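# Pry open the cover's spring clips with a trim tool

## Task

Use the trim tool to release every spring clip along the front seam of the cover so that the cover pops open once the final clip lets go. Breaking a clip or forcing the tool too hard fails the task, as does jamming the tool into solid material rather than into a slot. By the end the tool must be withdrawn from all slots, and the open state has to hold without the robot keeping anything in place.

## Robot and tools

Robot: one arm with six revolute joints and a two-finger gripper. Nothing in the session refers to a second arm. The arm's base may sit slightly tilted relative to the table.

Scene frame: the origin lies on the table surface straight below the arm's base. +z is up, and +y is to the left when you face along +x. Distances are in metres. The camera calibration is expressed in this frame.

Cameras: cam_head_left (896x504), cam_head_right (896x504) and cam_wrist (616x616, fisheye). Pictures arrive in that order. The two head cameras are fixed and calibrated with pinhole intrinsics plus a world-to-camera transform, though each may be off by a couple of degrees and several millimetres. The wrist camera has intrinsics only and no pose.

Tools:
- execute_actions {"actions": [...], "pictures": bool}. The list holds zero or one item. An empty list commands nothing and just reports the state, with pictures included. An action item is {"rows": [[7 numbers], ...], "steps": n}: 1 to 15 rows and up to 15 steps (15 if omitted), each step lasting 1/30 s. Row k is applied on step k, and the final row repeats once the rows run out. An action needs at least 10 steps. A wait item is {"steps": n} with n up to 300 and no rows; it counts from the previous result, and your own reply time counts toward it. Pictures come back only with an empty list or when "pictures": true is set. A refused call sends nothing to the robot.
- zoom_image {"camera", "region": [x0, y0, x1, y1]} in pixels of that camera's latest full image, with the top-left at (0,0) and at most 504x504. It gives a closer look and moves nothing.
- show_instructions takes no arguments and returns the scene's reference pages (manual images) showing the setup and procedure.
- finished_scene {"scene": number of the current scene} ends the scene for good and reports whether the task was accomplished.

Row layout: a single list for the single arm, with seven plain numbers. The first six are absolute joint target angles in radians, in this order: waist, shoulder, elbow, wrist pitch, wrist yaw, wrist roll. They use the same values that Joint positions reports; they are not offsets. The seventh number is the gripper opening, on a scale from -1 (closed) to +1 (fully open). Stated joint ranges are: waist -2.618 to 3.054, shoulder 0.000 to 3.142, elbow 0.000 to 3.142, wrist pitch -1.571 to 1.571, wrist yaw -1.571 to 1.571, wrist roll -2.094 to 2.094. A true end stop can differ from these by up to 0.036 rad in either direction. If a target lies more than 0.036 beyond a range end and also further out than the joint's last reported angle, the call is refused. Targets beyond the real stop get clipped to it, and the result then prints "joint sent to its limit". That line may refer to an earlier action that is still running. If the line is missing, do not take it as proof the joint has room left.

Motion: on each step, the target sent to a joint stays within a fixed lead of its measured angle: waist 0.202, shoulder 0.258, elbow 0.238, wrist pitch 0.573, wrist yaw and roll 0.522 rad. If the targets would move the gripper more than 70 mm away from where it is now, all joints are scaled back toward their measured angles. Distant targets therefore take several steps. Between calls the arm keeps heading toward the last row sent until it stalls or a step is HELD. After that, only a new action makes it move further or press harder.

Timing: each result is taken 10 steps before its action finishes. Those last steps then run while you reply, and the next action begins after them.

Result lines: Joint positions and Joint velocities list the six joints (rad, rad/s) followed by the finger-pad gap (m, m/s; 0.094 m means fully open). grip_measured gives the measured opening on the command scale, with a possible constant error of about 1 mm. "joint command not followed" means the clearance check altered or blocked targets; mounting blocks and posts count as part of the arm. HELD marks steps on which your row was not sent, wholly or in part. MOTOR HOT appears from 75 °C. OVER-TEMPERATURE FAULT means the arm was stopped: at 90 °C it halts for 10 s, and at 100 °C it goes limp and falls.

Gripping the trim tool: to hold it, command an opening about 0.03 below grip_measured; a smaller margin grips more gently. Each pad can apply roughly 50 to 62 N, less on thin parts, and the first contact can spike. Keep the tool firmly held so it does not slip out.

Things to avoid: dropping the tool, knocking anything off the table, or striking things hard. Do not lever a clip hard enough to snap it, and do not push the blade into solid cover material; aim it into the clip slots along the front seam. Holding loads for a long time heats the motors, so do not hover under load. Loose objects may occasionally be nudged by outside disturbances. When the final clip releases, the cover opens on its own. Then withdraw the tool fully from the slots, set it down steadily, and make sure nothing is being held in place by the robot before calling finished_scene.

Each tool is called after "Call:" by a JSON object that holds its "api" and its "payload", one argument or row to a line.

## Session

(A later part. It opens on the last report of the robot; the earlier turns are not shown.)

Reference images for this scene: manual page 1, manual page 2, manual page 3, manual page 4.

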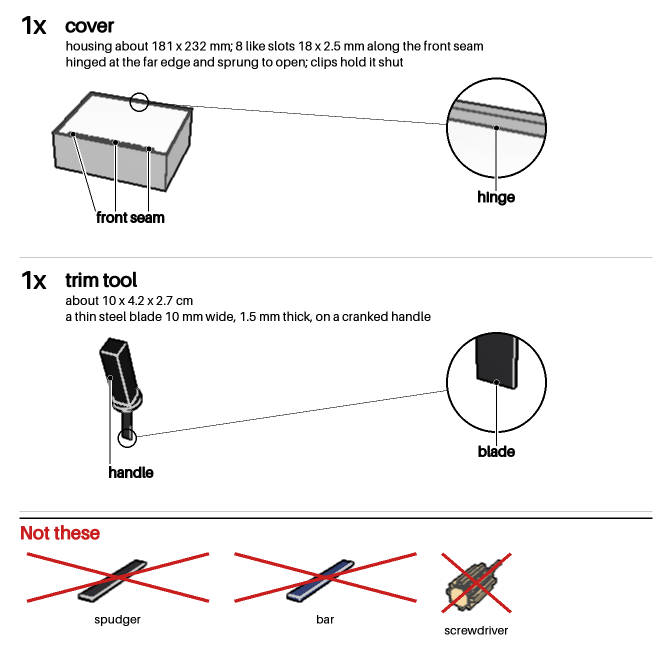

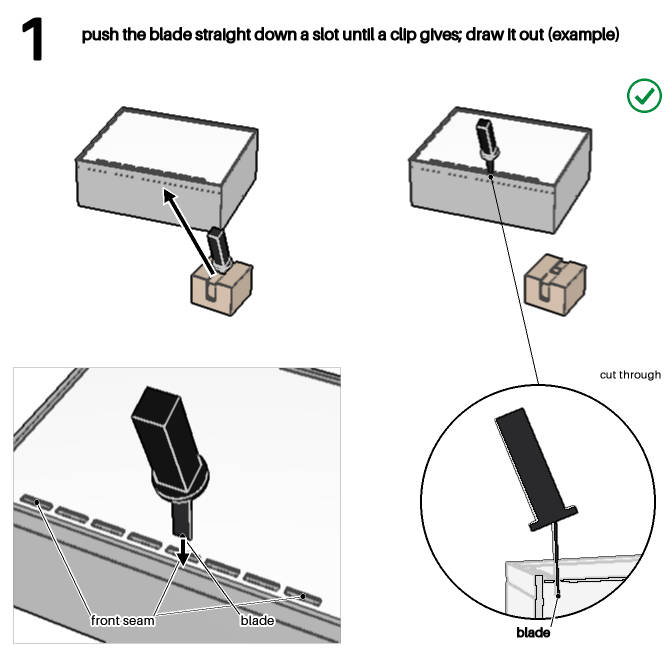

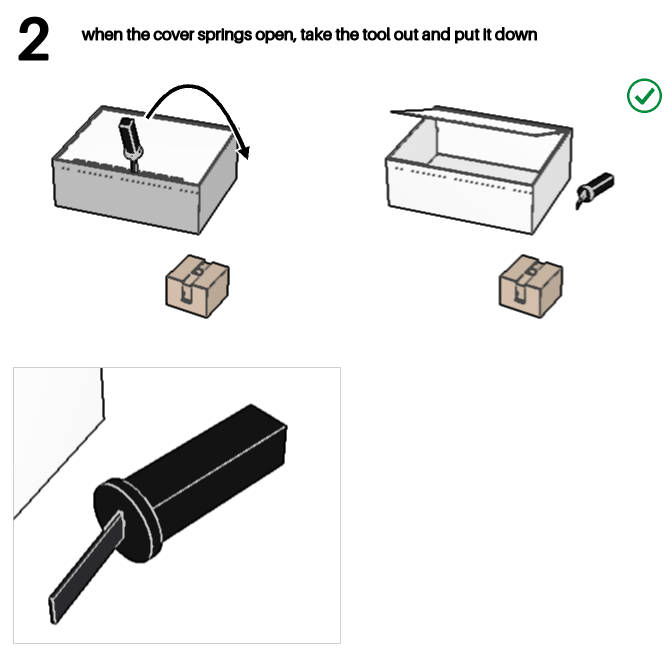

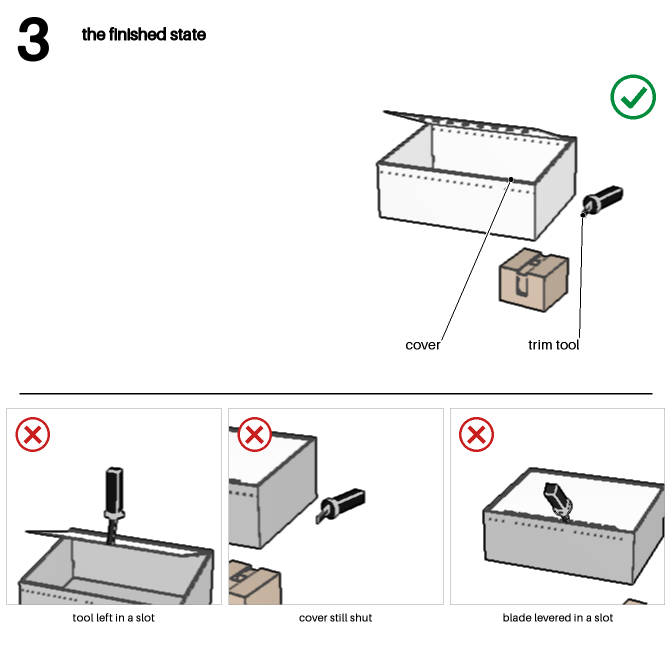

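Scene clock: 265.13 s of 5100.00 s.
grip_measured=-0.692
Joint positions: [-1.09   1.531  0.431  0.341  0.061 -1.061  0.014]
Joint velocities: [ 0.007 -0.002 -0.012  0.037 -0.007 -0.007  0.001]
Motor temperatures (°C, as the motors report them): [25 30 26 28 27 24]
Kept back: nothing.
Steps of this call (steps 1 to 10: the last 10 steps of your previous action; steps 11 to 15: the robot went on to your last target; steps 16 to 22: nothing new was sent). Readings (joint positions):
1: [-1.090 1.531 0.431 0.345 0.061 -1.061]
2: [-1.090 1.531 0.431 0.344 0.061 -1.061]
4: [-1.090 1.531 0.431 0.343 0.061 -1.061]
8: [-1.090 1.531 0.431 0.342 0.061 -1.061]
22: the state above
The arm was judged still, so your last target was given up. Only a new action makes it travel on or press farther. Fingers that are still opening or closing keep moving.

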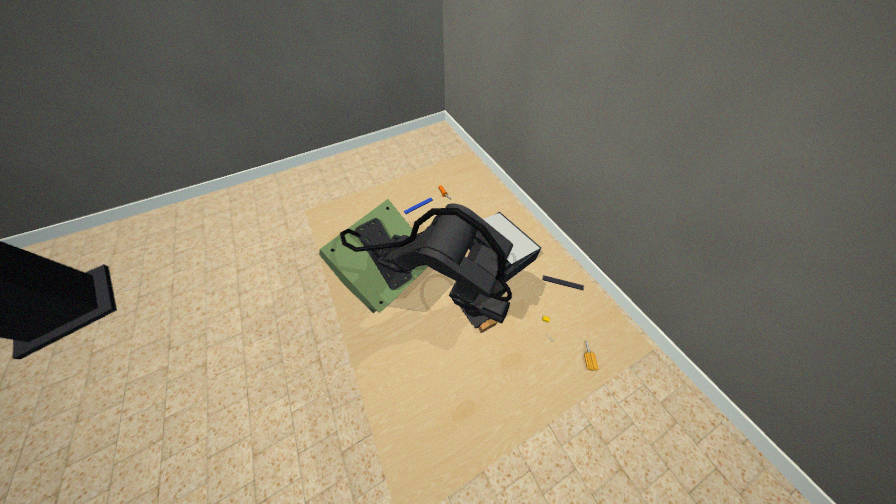

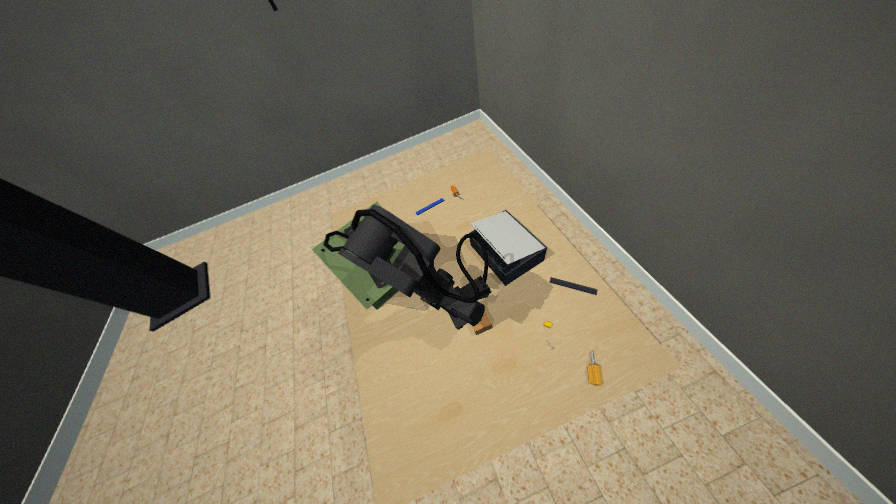

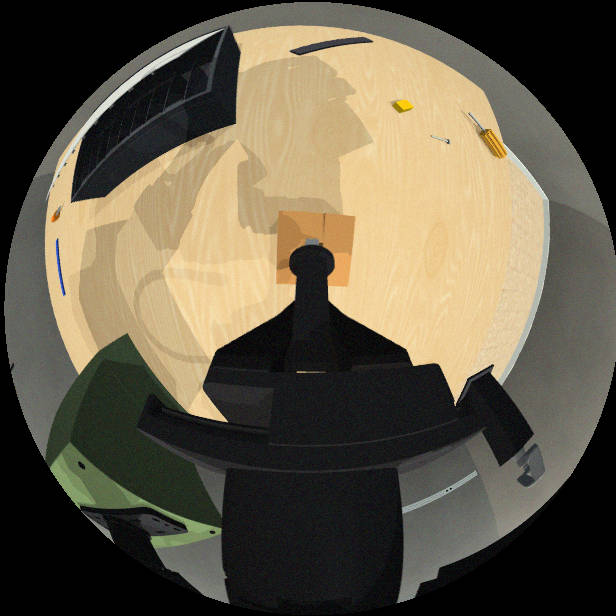

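Call:
{"api": "execute_actions", "payload": {
  "actions": [
    {"rows":[[-1.122,1.512,0.445,0.322,0.045,-1.066,-0.75],[-1.122,1.512,0.445,0.322,0.045,-1.066,-0.75],[-1.117,1.512,0.445,0.322,0.045,-1.066,-0.75]],"steps":12}
  ]
}}

Call:
{"api": "execute_actions", "payload": {
  "actions": [
    {"steps":22}
  ],
  "pictures": true
}}

Call:
{"api": "zoom_image", "payload": {
  "camera": "cam_wrist",
  "region": [260, 160, 370, 260]
}}

Scene clock: 265.57 s of 5100.00 s.
grip_measured=-0.692
Joint positions: [-1.099  1.531  0.431  0.341  0.059 -1.061  0.014]
Joint velocities: [-0.203 -0.002  0.002  0.051 -0.022  0.007 -0.001]
Motor temperatures (°C, as the motors report them): [25 30 26 28 27 24]
Steps of this call (steps 1 to 11: nothing new was sent; steps 12 to 13: the first 2 steps of this action). Readings (joint positions):
12: [-1.093 1.531 0.431 0.341 0.059 -1.061]
13: the state above

Scene clock: 266.30 s of 5100.00 s.
grip_measured=-0.692
Joint positions: [-1.109  1.531  0.431  0.34   0.058 -1.061  0.014]
Joint velocities: [ 0.002 -0.002 -0.012 -0.037  0.037 -0.007 -0.001]
Motor temperatures (°C, as the motors report them): [25 30 26 28 27 24]
Kept back: nothing.
Steps of this call (steps 1 to 10: the last 10 steps of your previous action; steps 11 to 22: the robot went on to your last target). Readings (joint positions):
1: [-1.105 1.531 0.431 0.341 0.058 -1.061]
2: [-1.108 1.531 0.431 0.341 0.058 -1.061]
4: [-1.109 1.531 0.431 0.340 0.058 -1.061]
8: [-1.109 1.531 0.431 0.340 0.058 -1.061]
22: the state above

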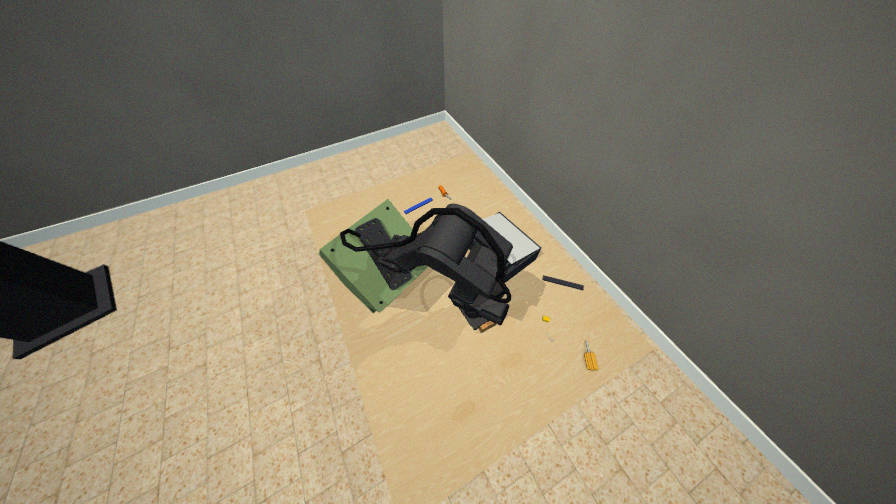

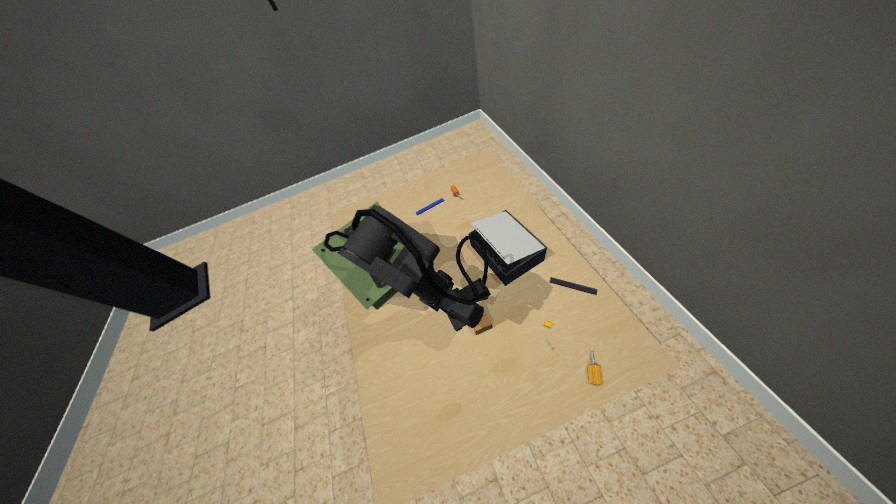

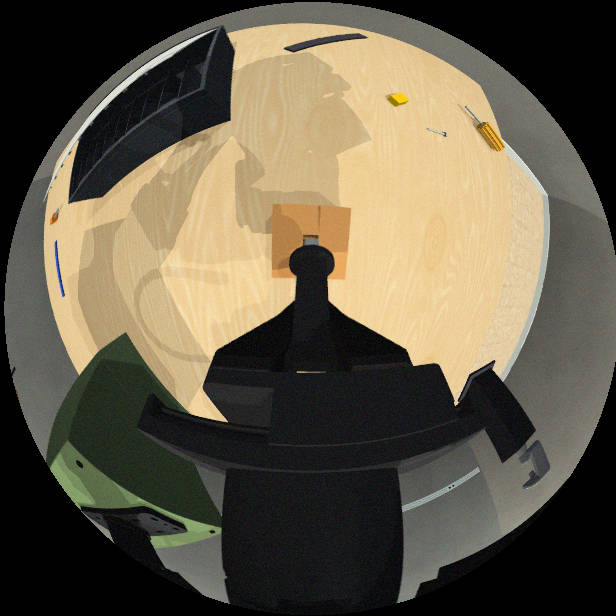

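Region (260, 160, 370, 260) of cam_wrist's 616x616 image, scaled by 4.582, with more detail than that image has; it fills the top 458 rows of this view, and the rest is white.

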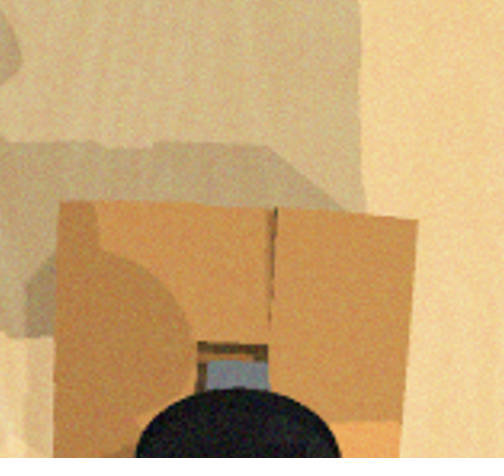

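Call:
{"api": "execute_actions", "payload": {
  "actions": []
}}

Scene clock: 267.07 s of 5100.00 s.
grip_measured=-0.692
Joint positions: [-1.109  1.531  0.431  0.34   0.058 -1.061  0.014]
Joint velocities: [-0.012  0.002 -0.002 -0.007  0.037 -0.037 -0.001]
Motor temperatures (°C, as the motors report them): [25 30 26 28 27 24]
Kept back: nothing.
Steps of this call (steps 1 to 15: the robot went on to your last target; steps 16 to 23: nothing new was sent). Readings (joint positions):
1: [-1.109 1.531 0.431 0.340 0.058 -1.061]
2: [-1.109 1.531 0.431 0.340 0.058 -1.061]
4: [-1.109 1.531 0.431 0.340 0.058 -1.061]
8: [-1.109 1.531 0.431 0.340 0.058 -1.061]
23: the state above
The arm was judged still, so your last target was given up. Only a new action makes it travel on or press farther. Fingers that are still opening or closing keep moving.

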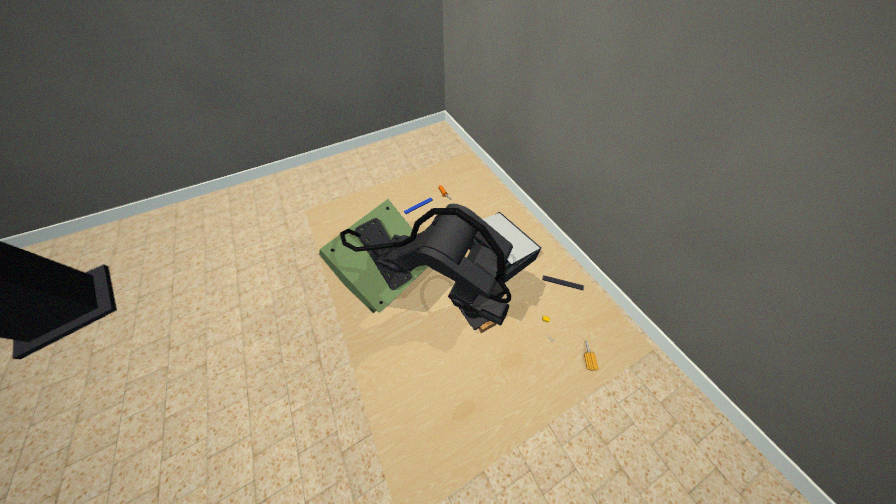

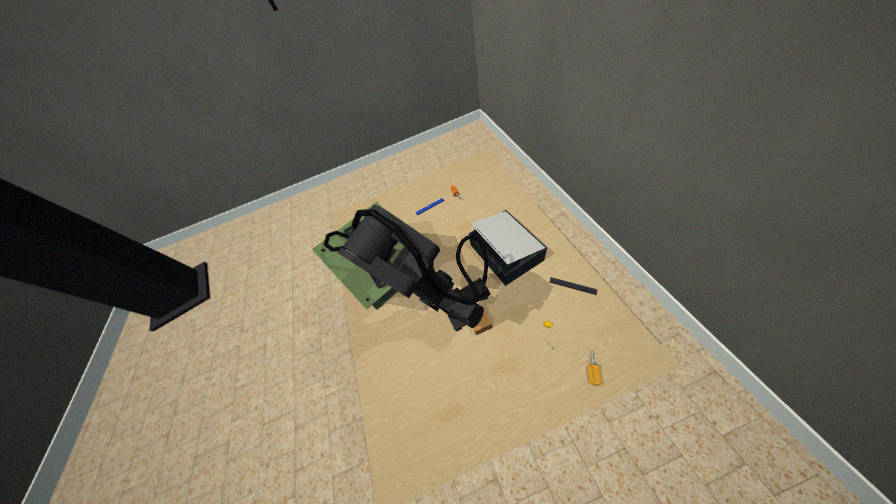

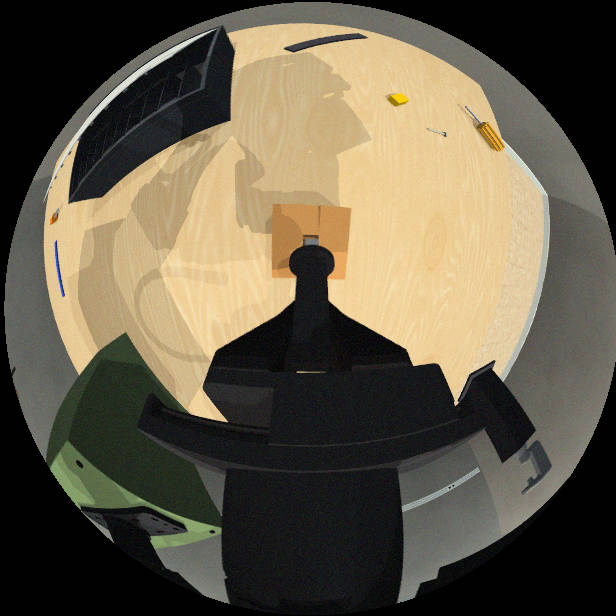

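Call:
{"api": "execute_actions", "payload": {
  "actions": [
    {"rows": [[-1.117,1.535,0.445,0.318,0.045,-1.066,-0.75]], "steps": 12}
  ],
  "pictures": true
}}

Call:
{"api": "zoom_image", "payload": {
  "camera": "cam_wrist",
  "region": [260, 160, 370, 260]
}}

Scene clock: 267.57 s of 5100.00 s.
grip_measured=-0.692
Joint positions: [-1.109  1.531  0.431  0.34   0.058 -1.061  0.014]
Joint velocities: [ 0.017  0.002  0.002 -0.022  0.022 -0.081 -0.   ]
Motor temperatures (°C, as the motors report them): [25 30 26 28 27 24]
Steps of this call (steps 1 to 13: nothing new was sent; steps 14 to 15: the first 2 steps of this action). Readings (joint positions):
14: [-1.109 1.531 0.431 0.340 0.058 -1.061]
15: the state above

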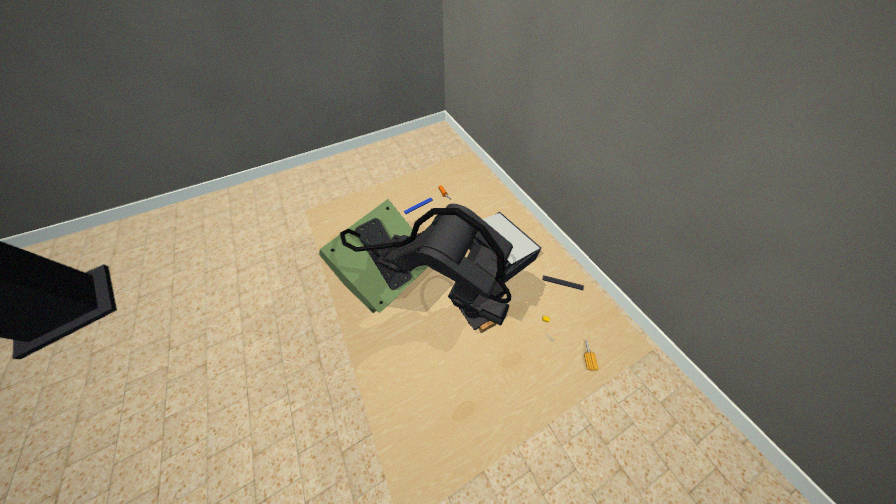

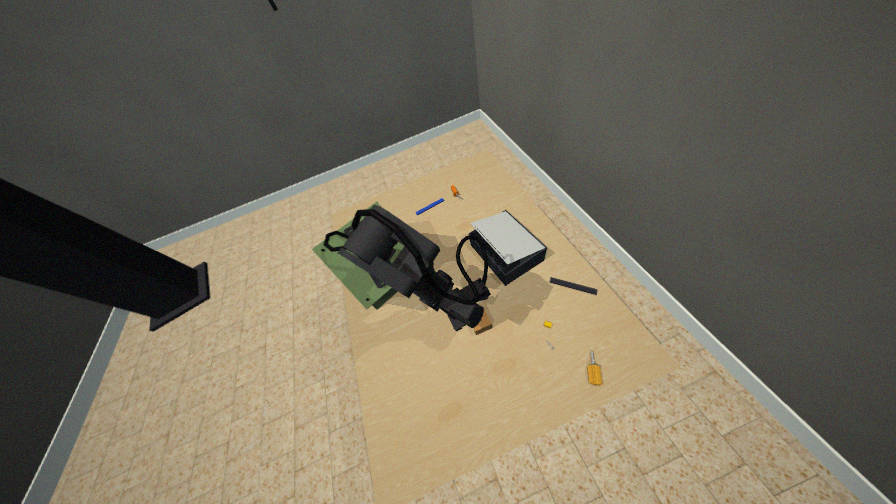

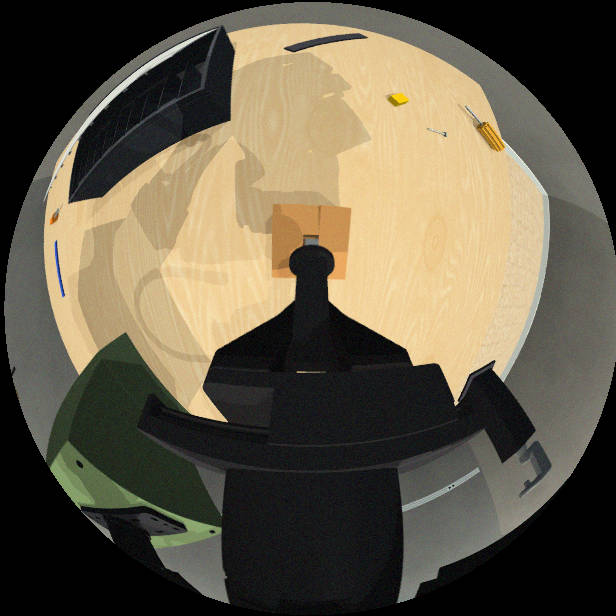

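Region (260, 160, 370, 260) of cam_wrist's 616x616 image, scaled by 4.582, with more detail than that image has; it fills the top 458 rows of this view, and the rest is white.

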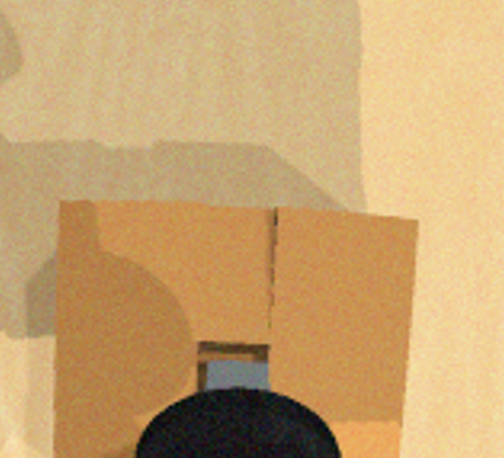

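Call:
{"api": "execute_actions", "payload": {
  "actions": [
    {"steps": 6}
  ],
  "pictures": true
}}

Call:
{"api": "zoom_image", "payload": {
  "camera": "cam_wrist",
  "region": [260, 160, 370, 260]
}}

Scene clock: 267.90 s of 5100.00 s.
grip_measured=-0.692
Joint positions: [-1.109  1.531  0.431  0.339  0.058 -1.061  0.014]
Joint velocities: [-0.012 -0.002 -0.002  0.051 -0.037 -0.066  0.   ]
Motor temperatures (°C, as the motors report them): [25 30 26 28 27 24]
Kept back: nothing.
Steps of this call (steps 1 to 10: the last 10 steps of your previous action). Readings (joint positions):
1: [-1.109 1.531 0.431 0.340 0.058 -1.061]
2: [-1.109 1.531 0.431 0.340 0.058 -1.061]
4: [-1.109 1.531 0.431 0.339 0.058 -1.061]
8: [-1.109 1.531 0.431 0.339 0.058 -1.061]
10: the state above

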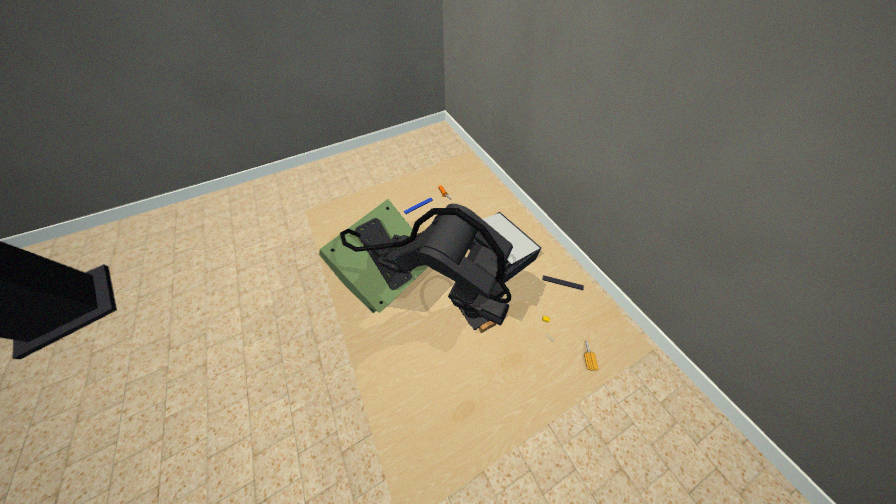

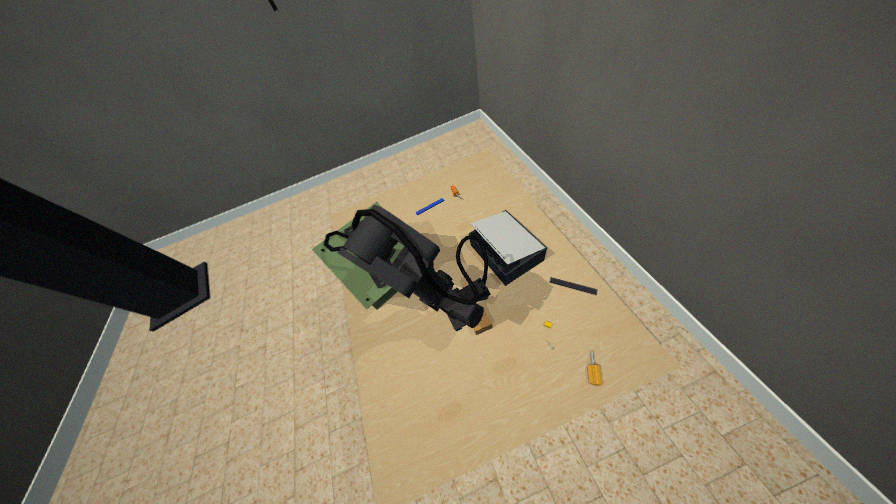

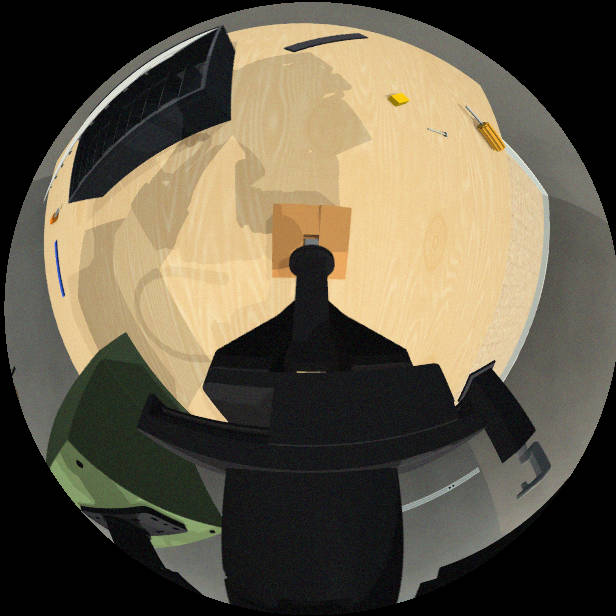

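Region (260, 160, 370, 260) of cam_wrist's 616x616 image, scaled by 4.582, with more detail than that image has; it fills the top 458 rows of this view, and the rest is white.

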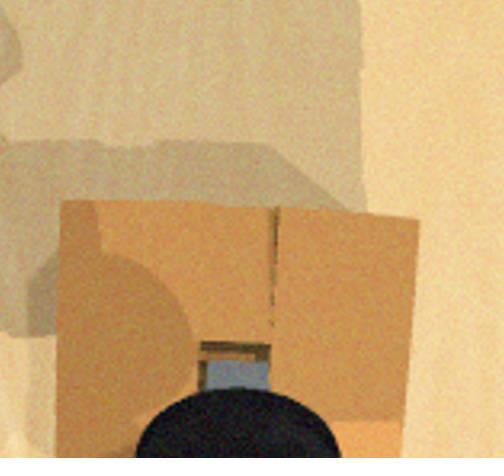

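Call:
{"api": "execute_actions", "payload": {
  "actions": [
    {"rows": [[-1.117,1.548,0.447,0.357,0.045,-1.066,-0.75],[-1.117,1.553,0.449,0.359,0.045,-1.066,-0.75],[-1.117,1.558,0.451,0.361,0.045,-1.066,-0.75]], "steps": 15}
  ]
}}

Call:
{"api": "execute_actions", "payload": {
  "actions": [
    {"steps": 10}
  ],
  "pictures": true
}}

Call:
{"api": "zoom_image", "payload": {
  "camera": "cam_wrist",
  "region": [260, 160, 370, 260]
}}

Scene clock: 268.77 s of 5100.00 s.
grip_measured=-0.692
Joint positions: [-1.109  1.535  0.431  0.344  0.058 -1.061  0.014]
Joint velocities: [-0.002  0.066 -0.012  0.022 -0.066  0.081  0.   ]
Motor temperatures (°C, as the motors report them): [25 30 26 28 27 24]
Steps of this call (steps 1 to 15: the robot went on to your last target; steps 16 to 21: nothing new was sent; steps 22 to 26: the first 5 steps of this action). Readings (joint positions):
22: [-1.109 1.531 0.431 0.339 0.058 -1.061]
23: [-1.109 1.531 0.431 0.340 0.058 -1.061]
25: [-1.109 1.533 0.431 0.342 0.058 -1.061]
26: the state above

Scene clock: 269.10 s of 5100.00 s.
grip_measured=-0.692
Joint positions: [-1.109  1.54   0.431  0.347  0.058 -1.061  0.014]
Joint velocities: [-0.012  0.007 -0.002  0.022 -0.037 -0.081 -0.001]
Motor temperatures (°C, as the motors report them): [25 30 26 28 27 24]
Kept back: nothing.
Steps of this call (steps 1 to 10: the last 10 steps of your previous action). Readings (joint positions):
1: [-1.109 1.538 0.431 0.345 0.058 -1.061]
2: [-1.109 1.539 0.431 0.345 0.058 -1.061]
4: [-1.109 1.540 0.431 0.345 0.058 -1.061]
8: [-1.109 1.540 0.431 0.347 0.058 -1.061]
10: the state above

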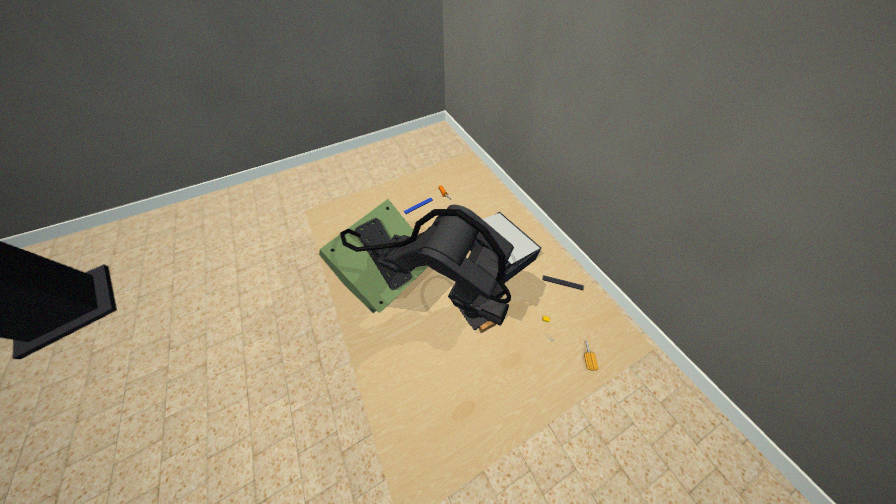

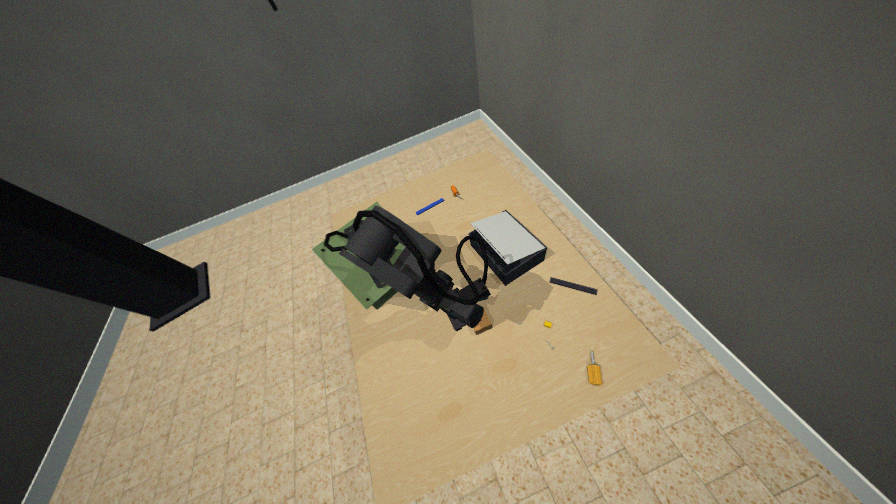

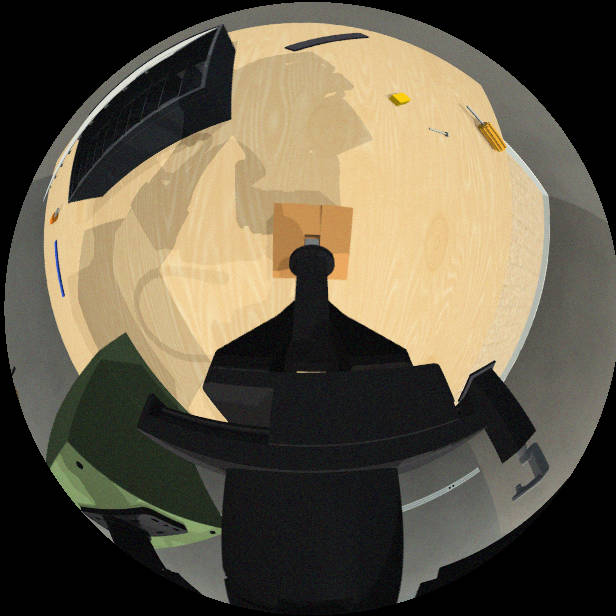

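Region (260, 160, 370, 260) of cam_wrist's 616x616 image, scaled by 4.582, with more detail than that image has; it fills the top 458 rows of this view, and the rest is white.

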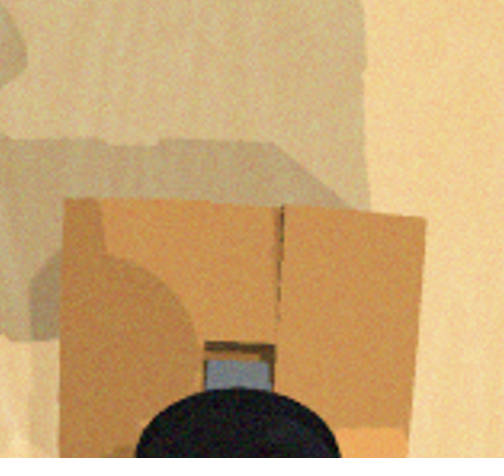

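Call:
{"api": "execute_actions", "payload": {
  "actions": [
    {"rows": [[-1.117,1.561,0.452,0.365,0.045,-1.066,-0.75],[-1.117,1.564,0.453,0.367,0.045,-1.066,-0.75],[-1.117,1.567,0.454,0.370,0.045,-1.066,-0.75],[-1.117,1.570,0.455,0.372,0.045,-1.066,-0.75],[-1.117,1.573,0.456,0.374,0.045,-1.066,-0.75],[-1.117,1.576,0.457,0.376,0.045,-1.066,-0.75]], "steps": 15}
  ]
}}

Call:
{"api": "execute_actions", "payload": {
  "actions": [
    {"steps": 10}
  ],
  "pictures": true
}}

Call:
{"api": "zoom_image", "payload": {
  "camera": "cam_wrist",
  "region": [260, 160, 370, 260]
}}

Scene clock: 269.73 s of 5100.00 s.
grip_measured=-0.692
Joint positions: [-1.109  1.545  0.431  0.356  0.058 -1.061  0.014]
Joint velocities: [-0.007  0.11  -0.002  0.051 -0.051 -0.007 -0.   ]
Motor temperatures (°C, as the motors report them): [25 30 26 28 27 24]
Steps of this call (steps 1 to 14: the robot went on to your last target; steps 15 to 19: the first 5 steps of this action). Readings (joint positions):
15: [-1.109 1.540 0.431 0.348 0.058 -1.061]
16: [-1.109 1.540 0.431 0.349 0.058 -1.061]
18: [-1.109 1.542 0.431 0.353 0.058 -1.061]
19: the state above

Scene clock: 270.07 s of 5100.00 s.
grip_measured=-0.692
Joint positions: [-1.109  1.557  0.431  0.363  0.058 -1.061  0.014]
Joint velocities: [-0.027 -0.007 -0.017  0.022 -0.051  0.066  0.   ]
Motor temperatures (°C, as the motors report them): [25 30 26 28 27 24]
Kept back: nothing.
Steps of this call (steps 1 to 10: the last 10 steps of your previous action). Readings (joint positions):
1: [-1.109 1.550 0.431 0.358 0.058 -1.061]
2: [-1.109 1.553 0.431 0.359 0.058 -1.061]
4: [-1.109 1.557 0.431 0.362 0.058 -1.061]
8: [-1.109 1.557 0.431 0.363 0.058 -1.061]
10: the state above

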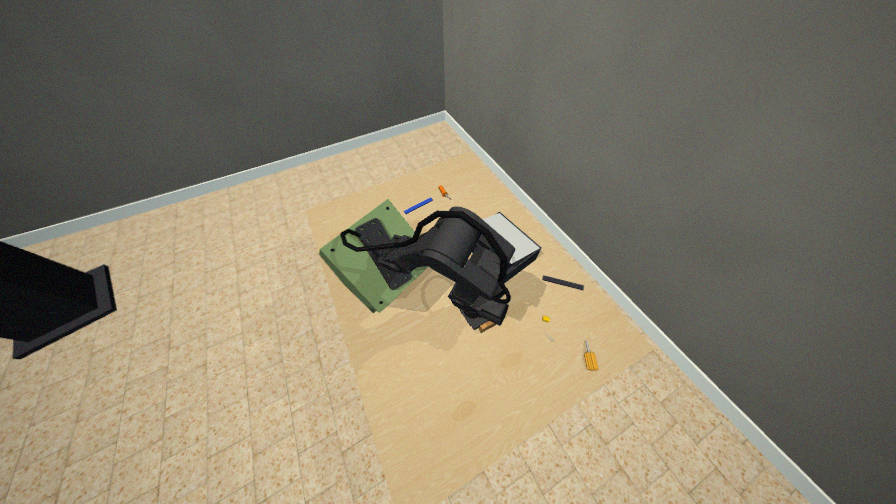

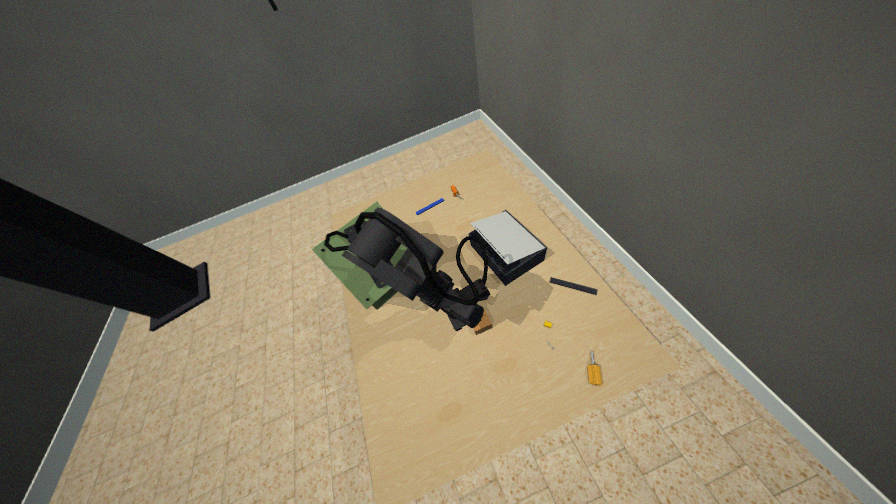

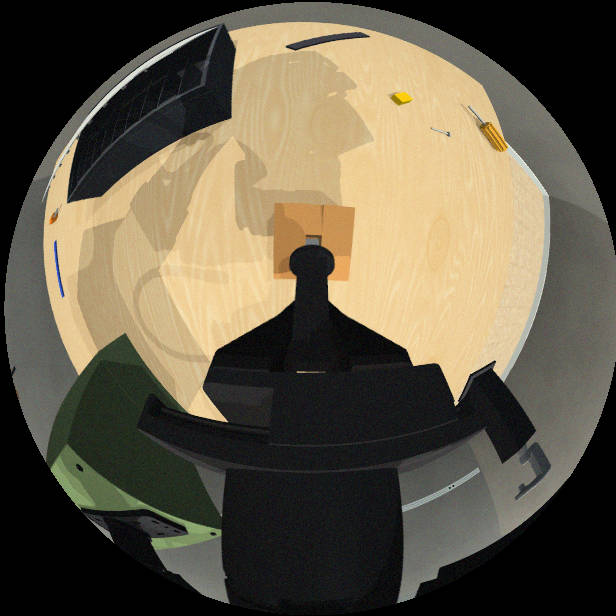

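Region (260, 160, 370, 260) of cam_wrist's 616x616 image, scaled by 4.582, with more detail than that image has; it fills the top 458 rows of this view, and the rest is white.

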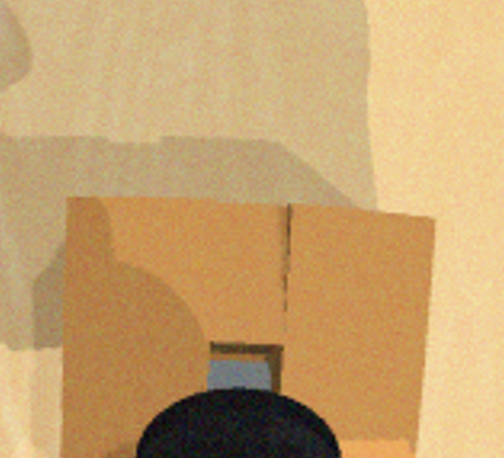

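Call:
{"api": "execute_actions", "payload": {
  "actions": [
    {"rows": [[-1.117,1.578,0.475,0.382,0.045,-1.066,-0.75],[-1.117,1.581,0.475,0.385,0.045,-1.066,-0.75],[-1.117,1.584,0.458,0.388,0.045,-1.066,-0.75],[-1.117,1.587,0.458,0.391,0.045,-1.066,-0.75],[-1.117,1.590,0.458,0.393,0.045,-1.066,-0.75],[-1.117,1.593,0.458,0.395,0.045,-1.066,-0.75]], "steps": 15}
  ]
}}

Call:
{"api": "execute_actions", "payload": {
  "actions": [
    {"steps": 10}
  ],
  "pictures": true
}}

Call:
{"api": "zoom_image", "payload": {
  "camera": "cam_wrist",
  "region": [260, 160, 370, 260]
}}

Scene clock: 270.77 s of 5100.00 s.
grip_measured=-0.692
Joint positions: [-1.109  1.566  0.44   0.372  0.058 -1.061  0.014]
Joint velocities: [ 0.002  0.076 -0.012  0.066 -0.022  0.007 -0.001]
Motor temperatures (°C, as the motors report them): [25 30 26 28 27 24]
Steps of this call (steps 1 to 16: the robot went on to your last target; steps 17 to 21: the first 5 steps of this action). Readings (joint positions):
17: [-1.109 1.558 0.433 0.363 0.058 -1.061]
18: [-1.109 1.559 0.437 0.363 0.058 -1.061]
20: [-1.109 1.563 0.440 0.370 0.058 -1.061]
21: the state above

Scene clock: 271.10 s of 5100.00 s.
grip_measured=-0.692
Joint positions: [-1.109  1.575  0.44   0.381  0.058 -1.061  0.014]
Joint velocities: [-0.007  0.002 -0.017 -0.022 -0.007 -0.007 -0.001]
Motor temperatures (°C, as the motors report them): [25 30 26 28 27 24]
Kept back: nothing.
Steps of this call (steps 1 to 10: the last 10 steps of your previous action). Readings (joint positions):
1: [-1.109 1.569 0.440 0.374 0.058 -1.061]
2: [-1.109 1.571 0.440 0.376 0.058 -1.061]
4: [-1.109 1.575 0.440 0.377 0.058 -1.061]
8: [-1.109 1.575 0.440 0.380 0.058 -1.061]
10: the state above

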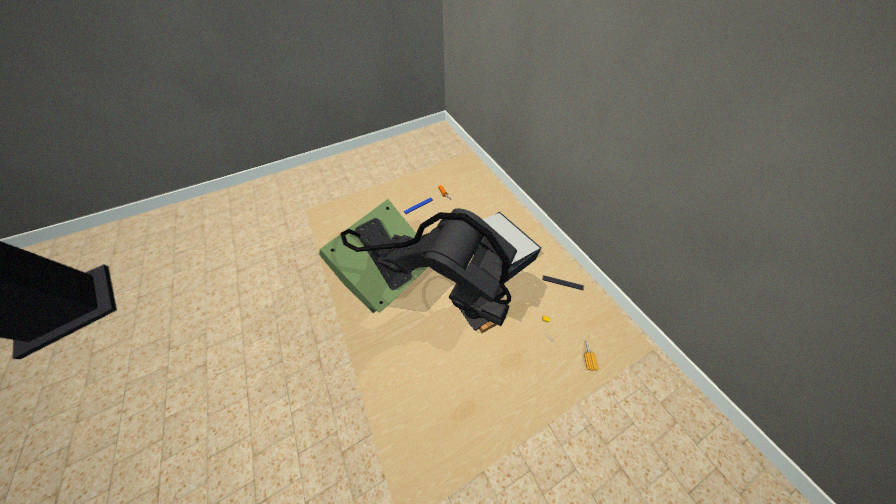

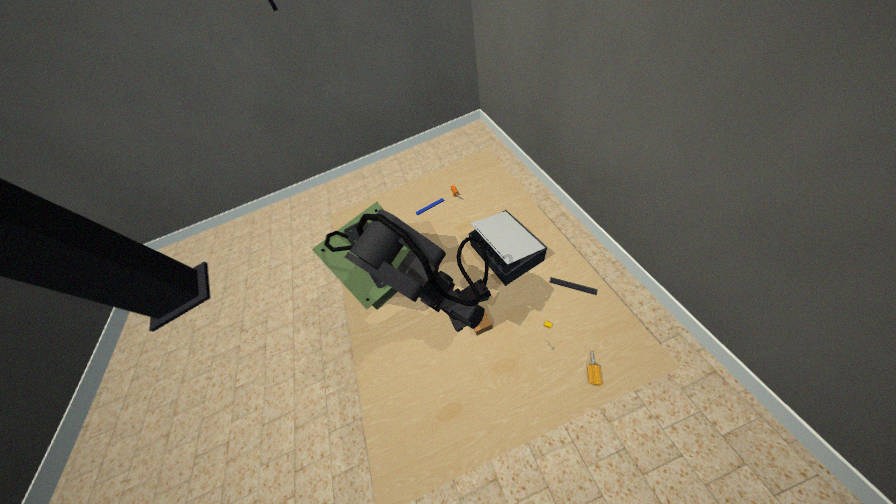

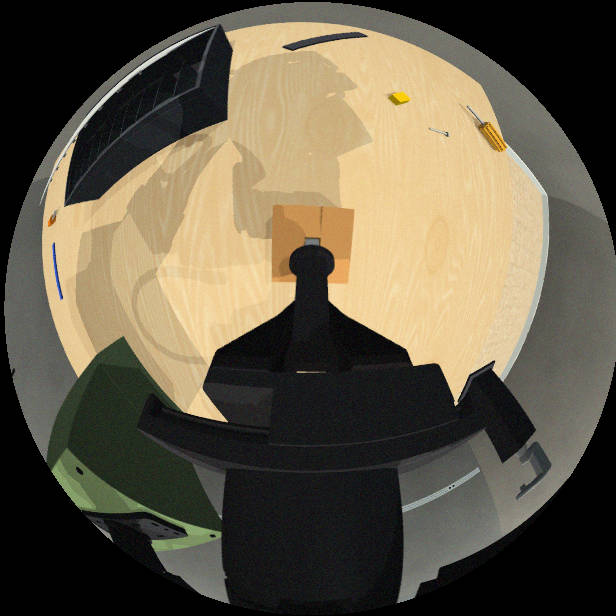

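Region (260, 160, 370, 260) of cam_wrist's 616x616 image, scaled by 4.582, with more detail than that image has; it fills the top 458 rows of this view, and the rest is white.

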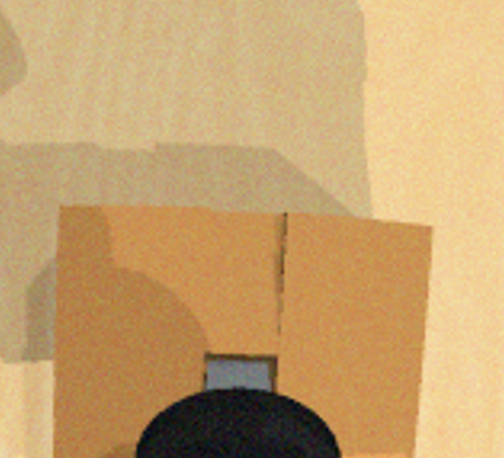

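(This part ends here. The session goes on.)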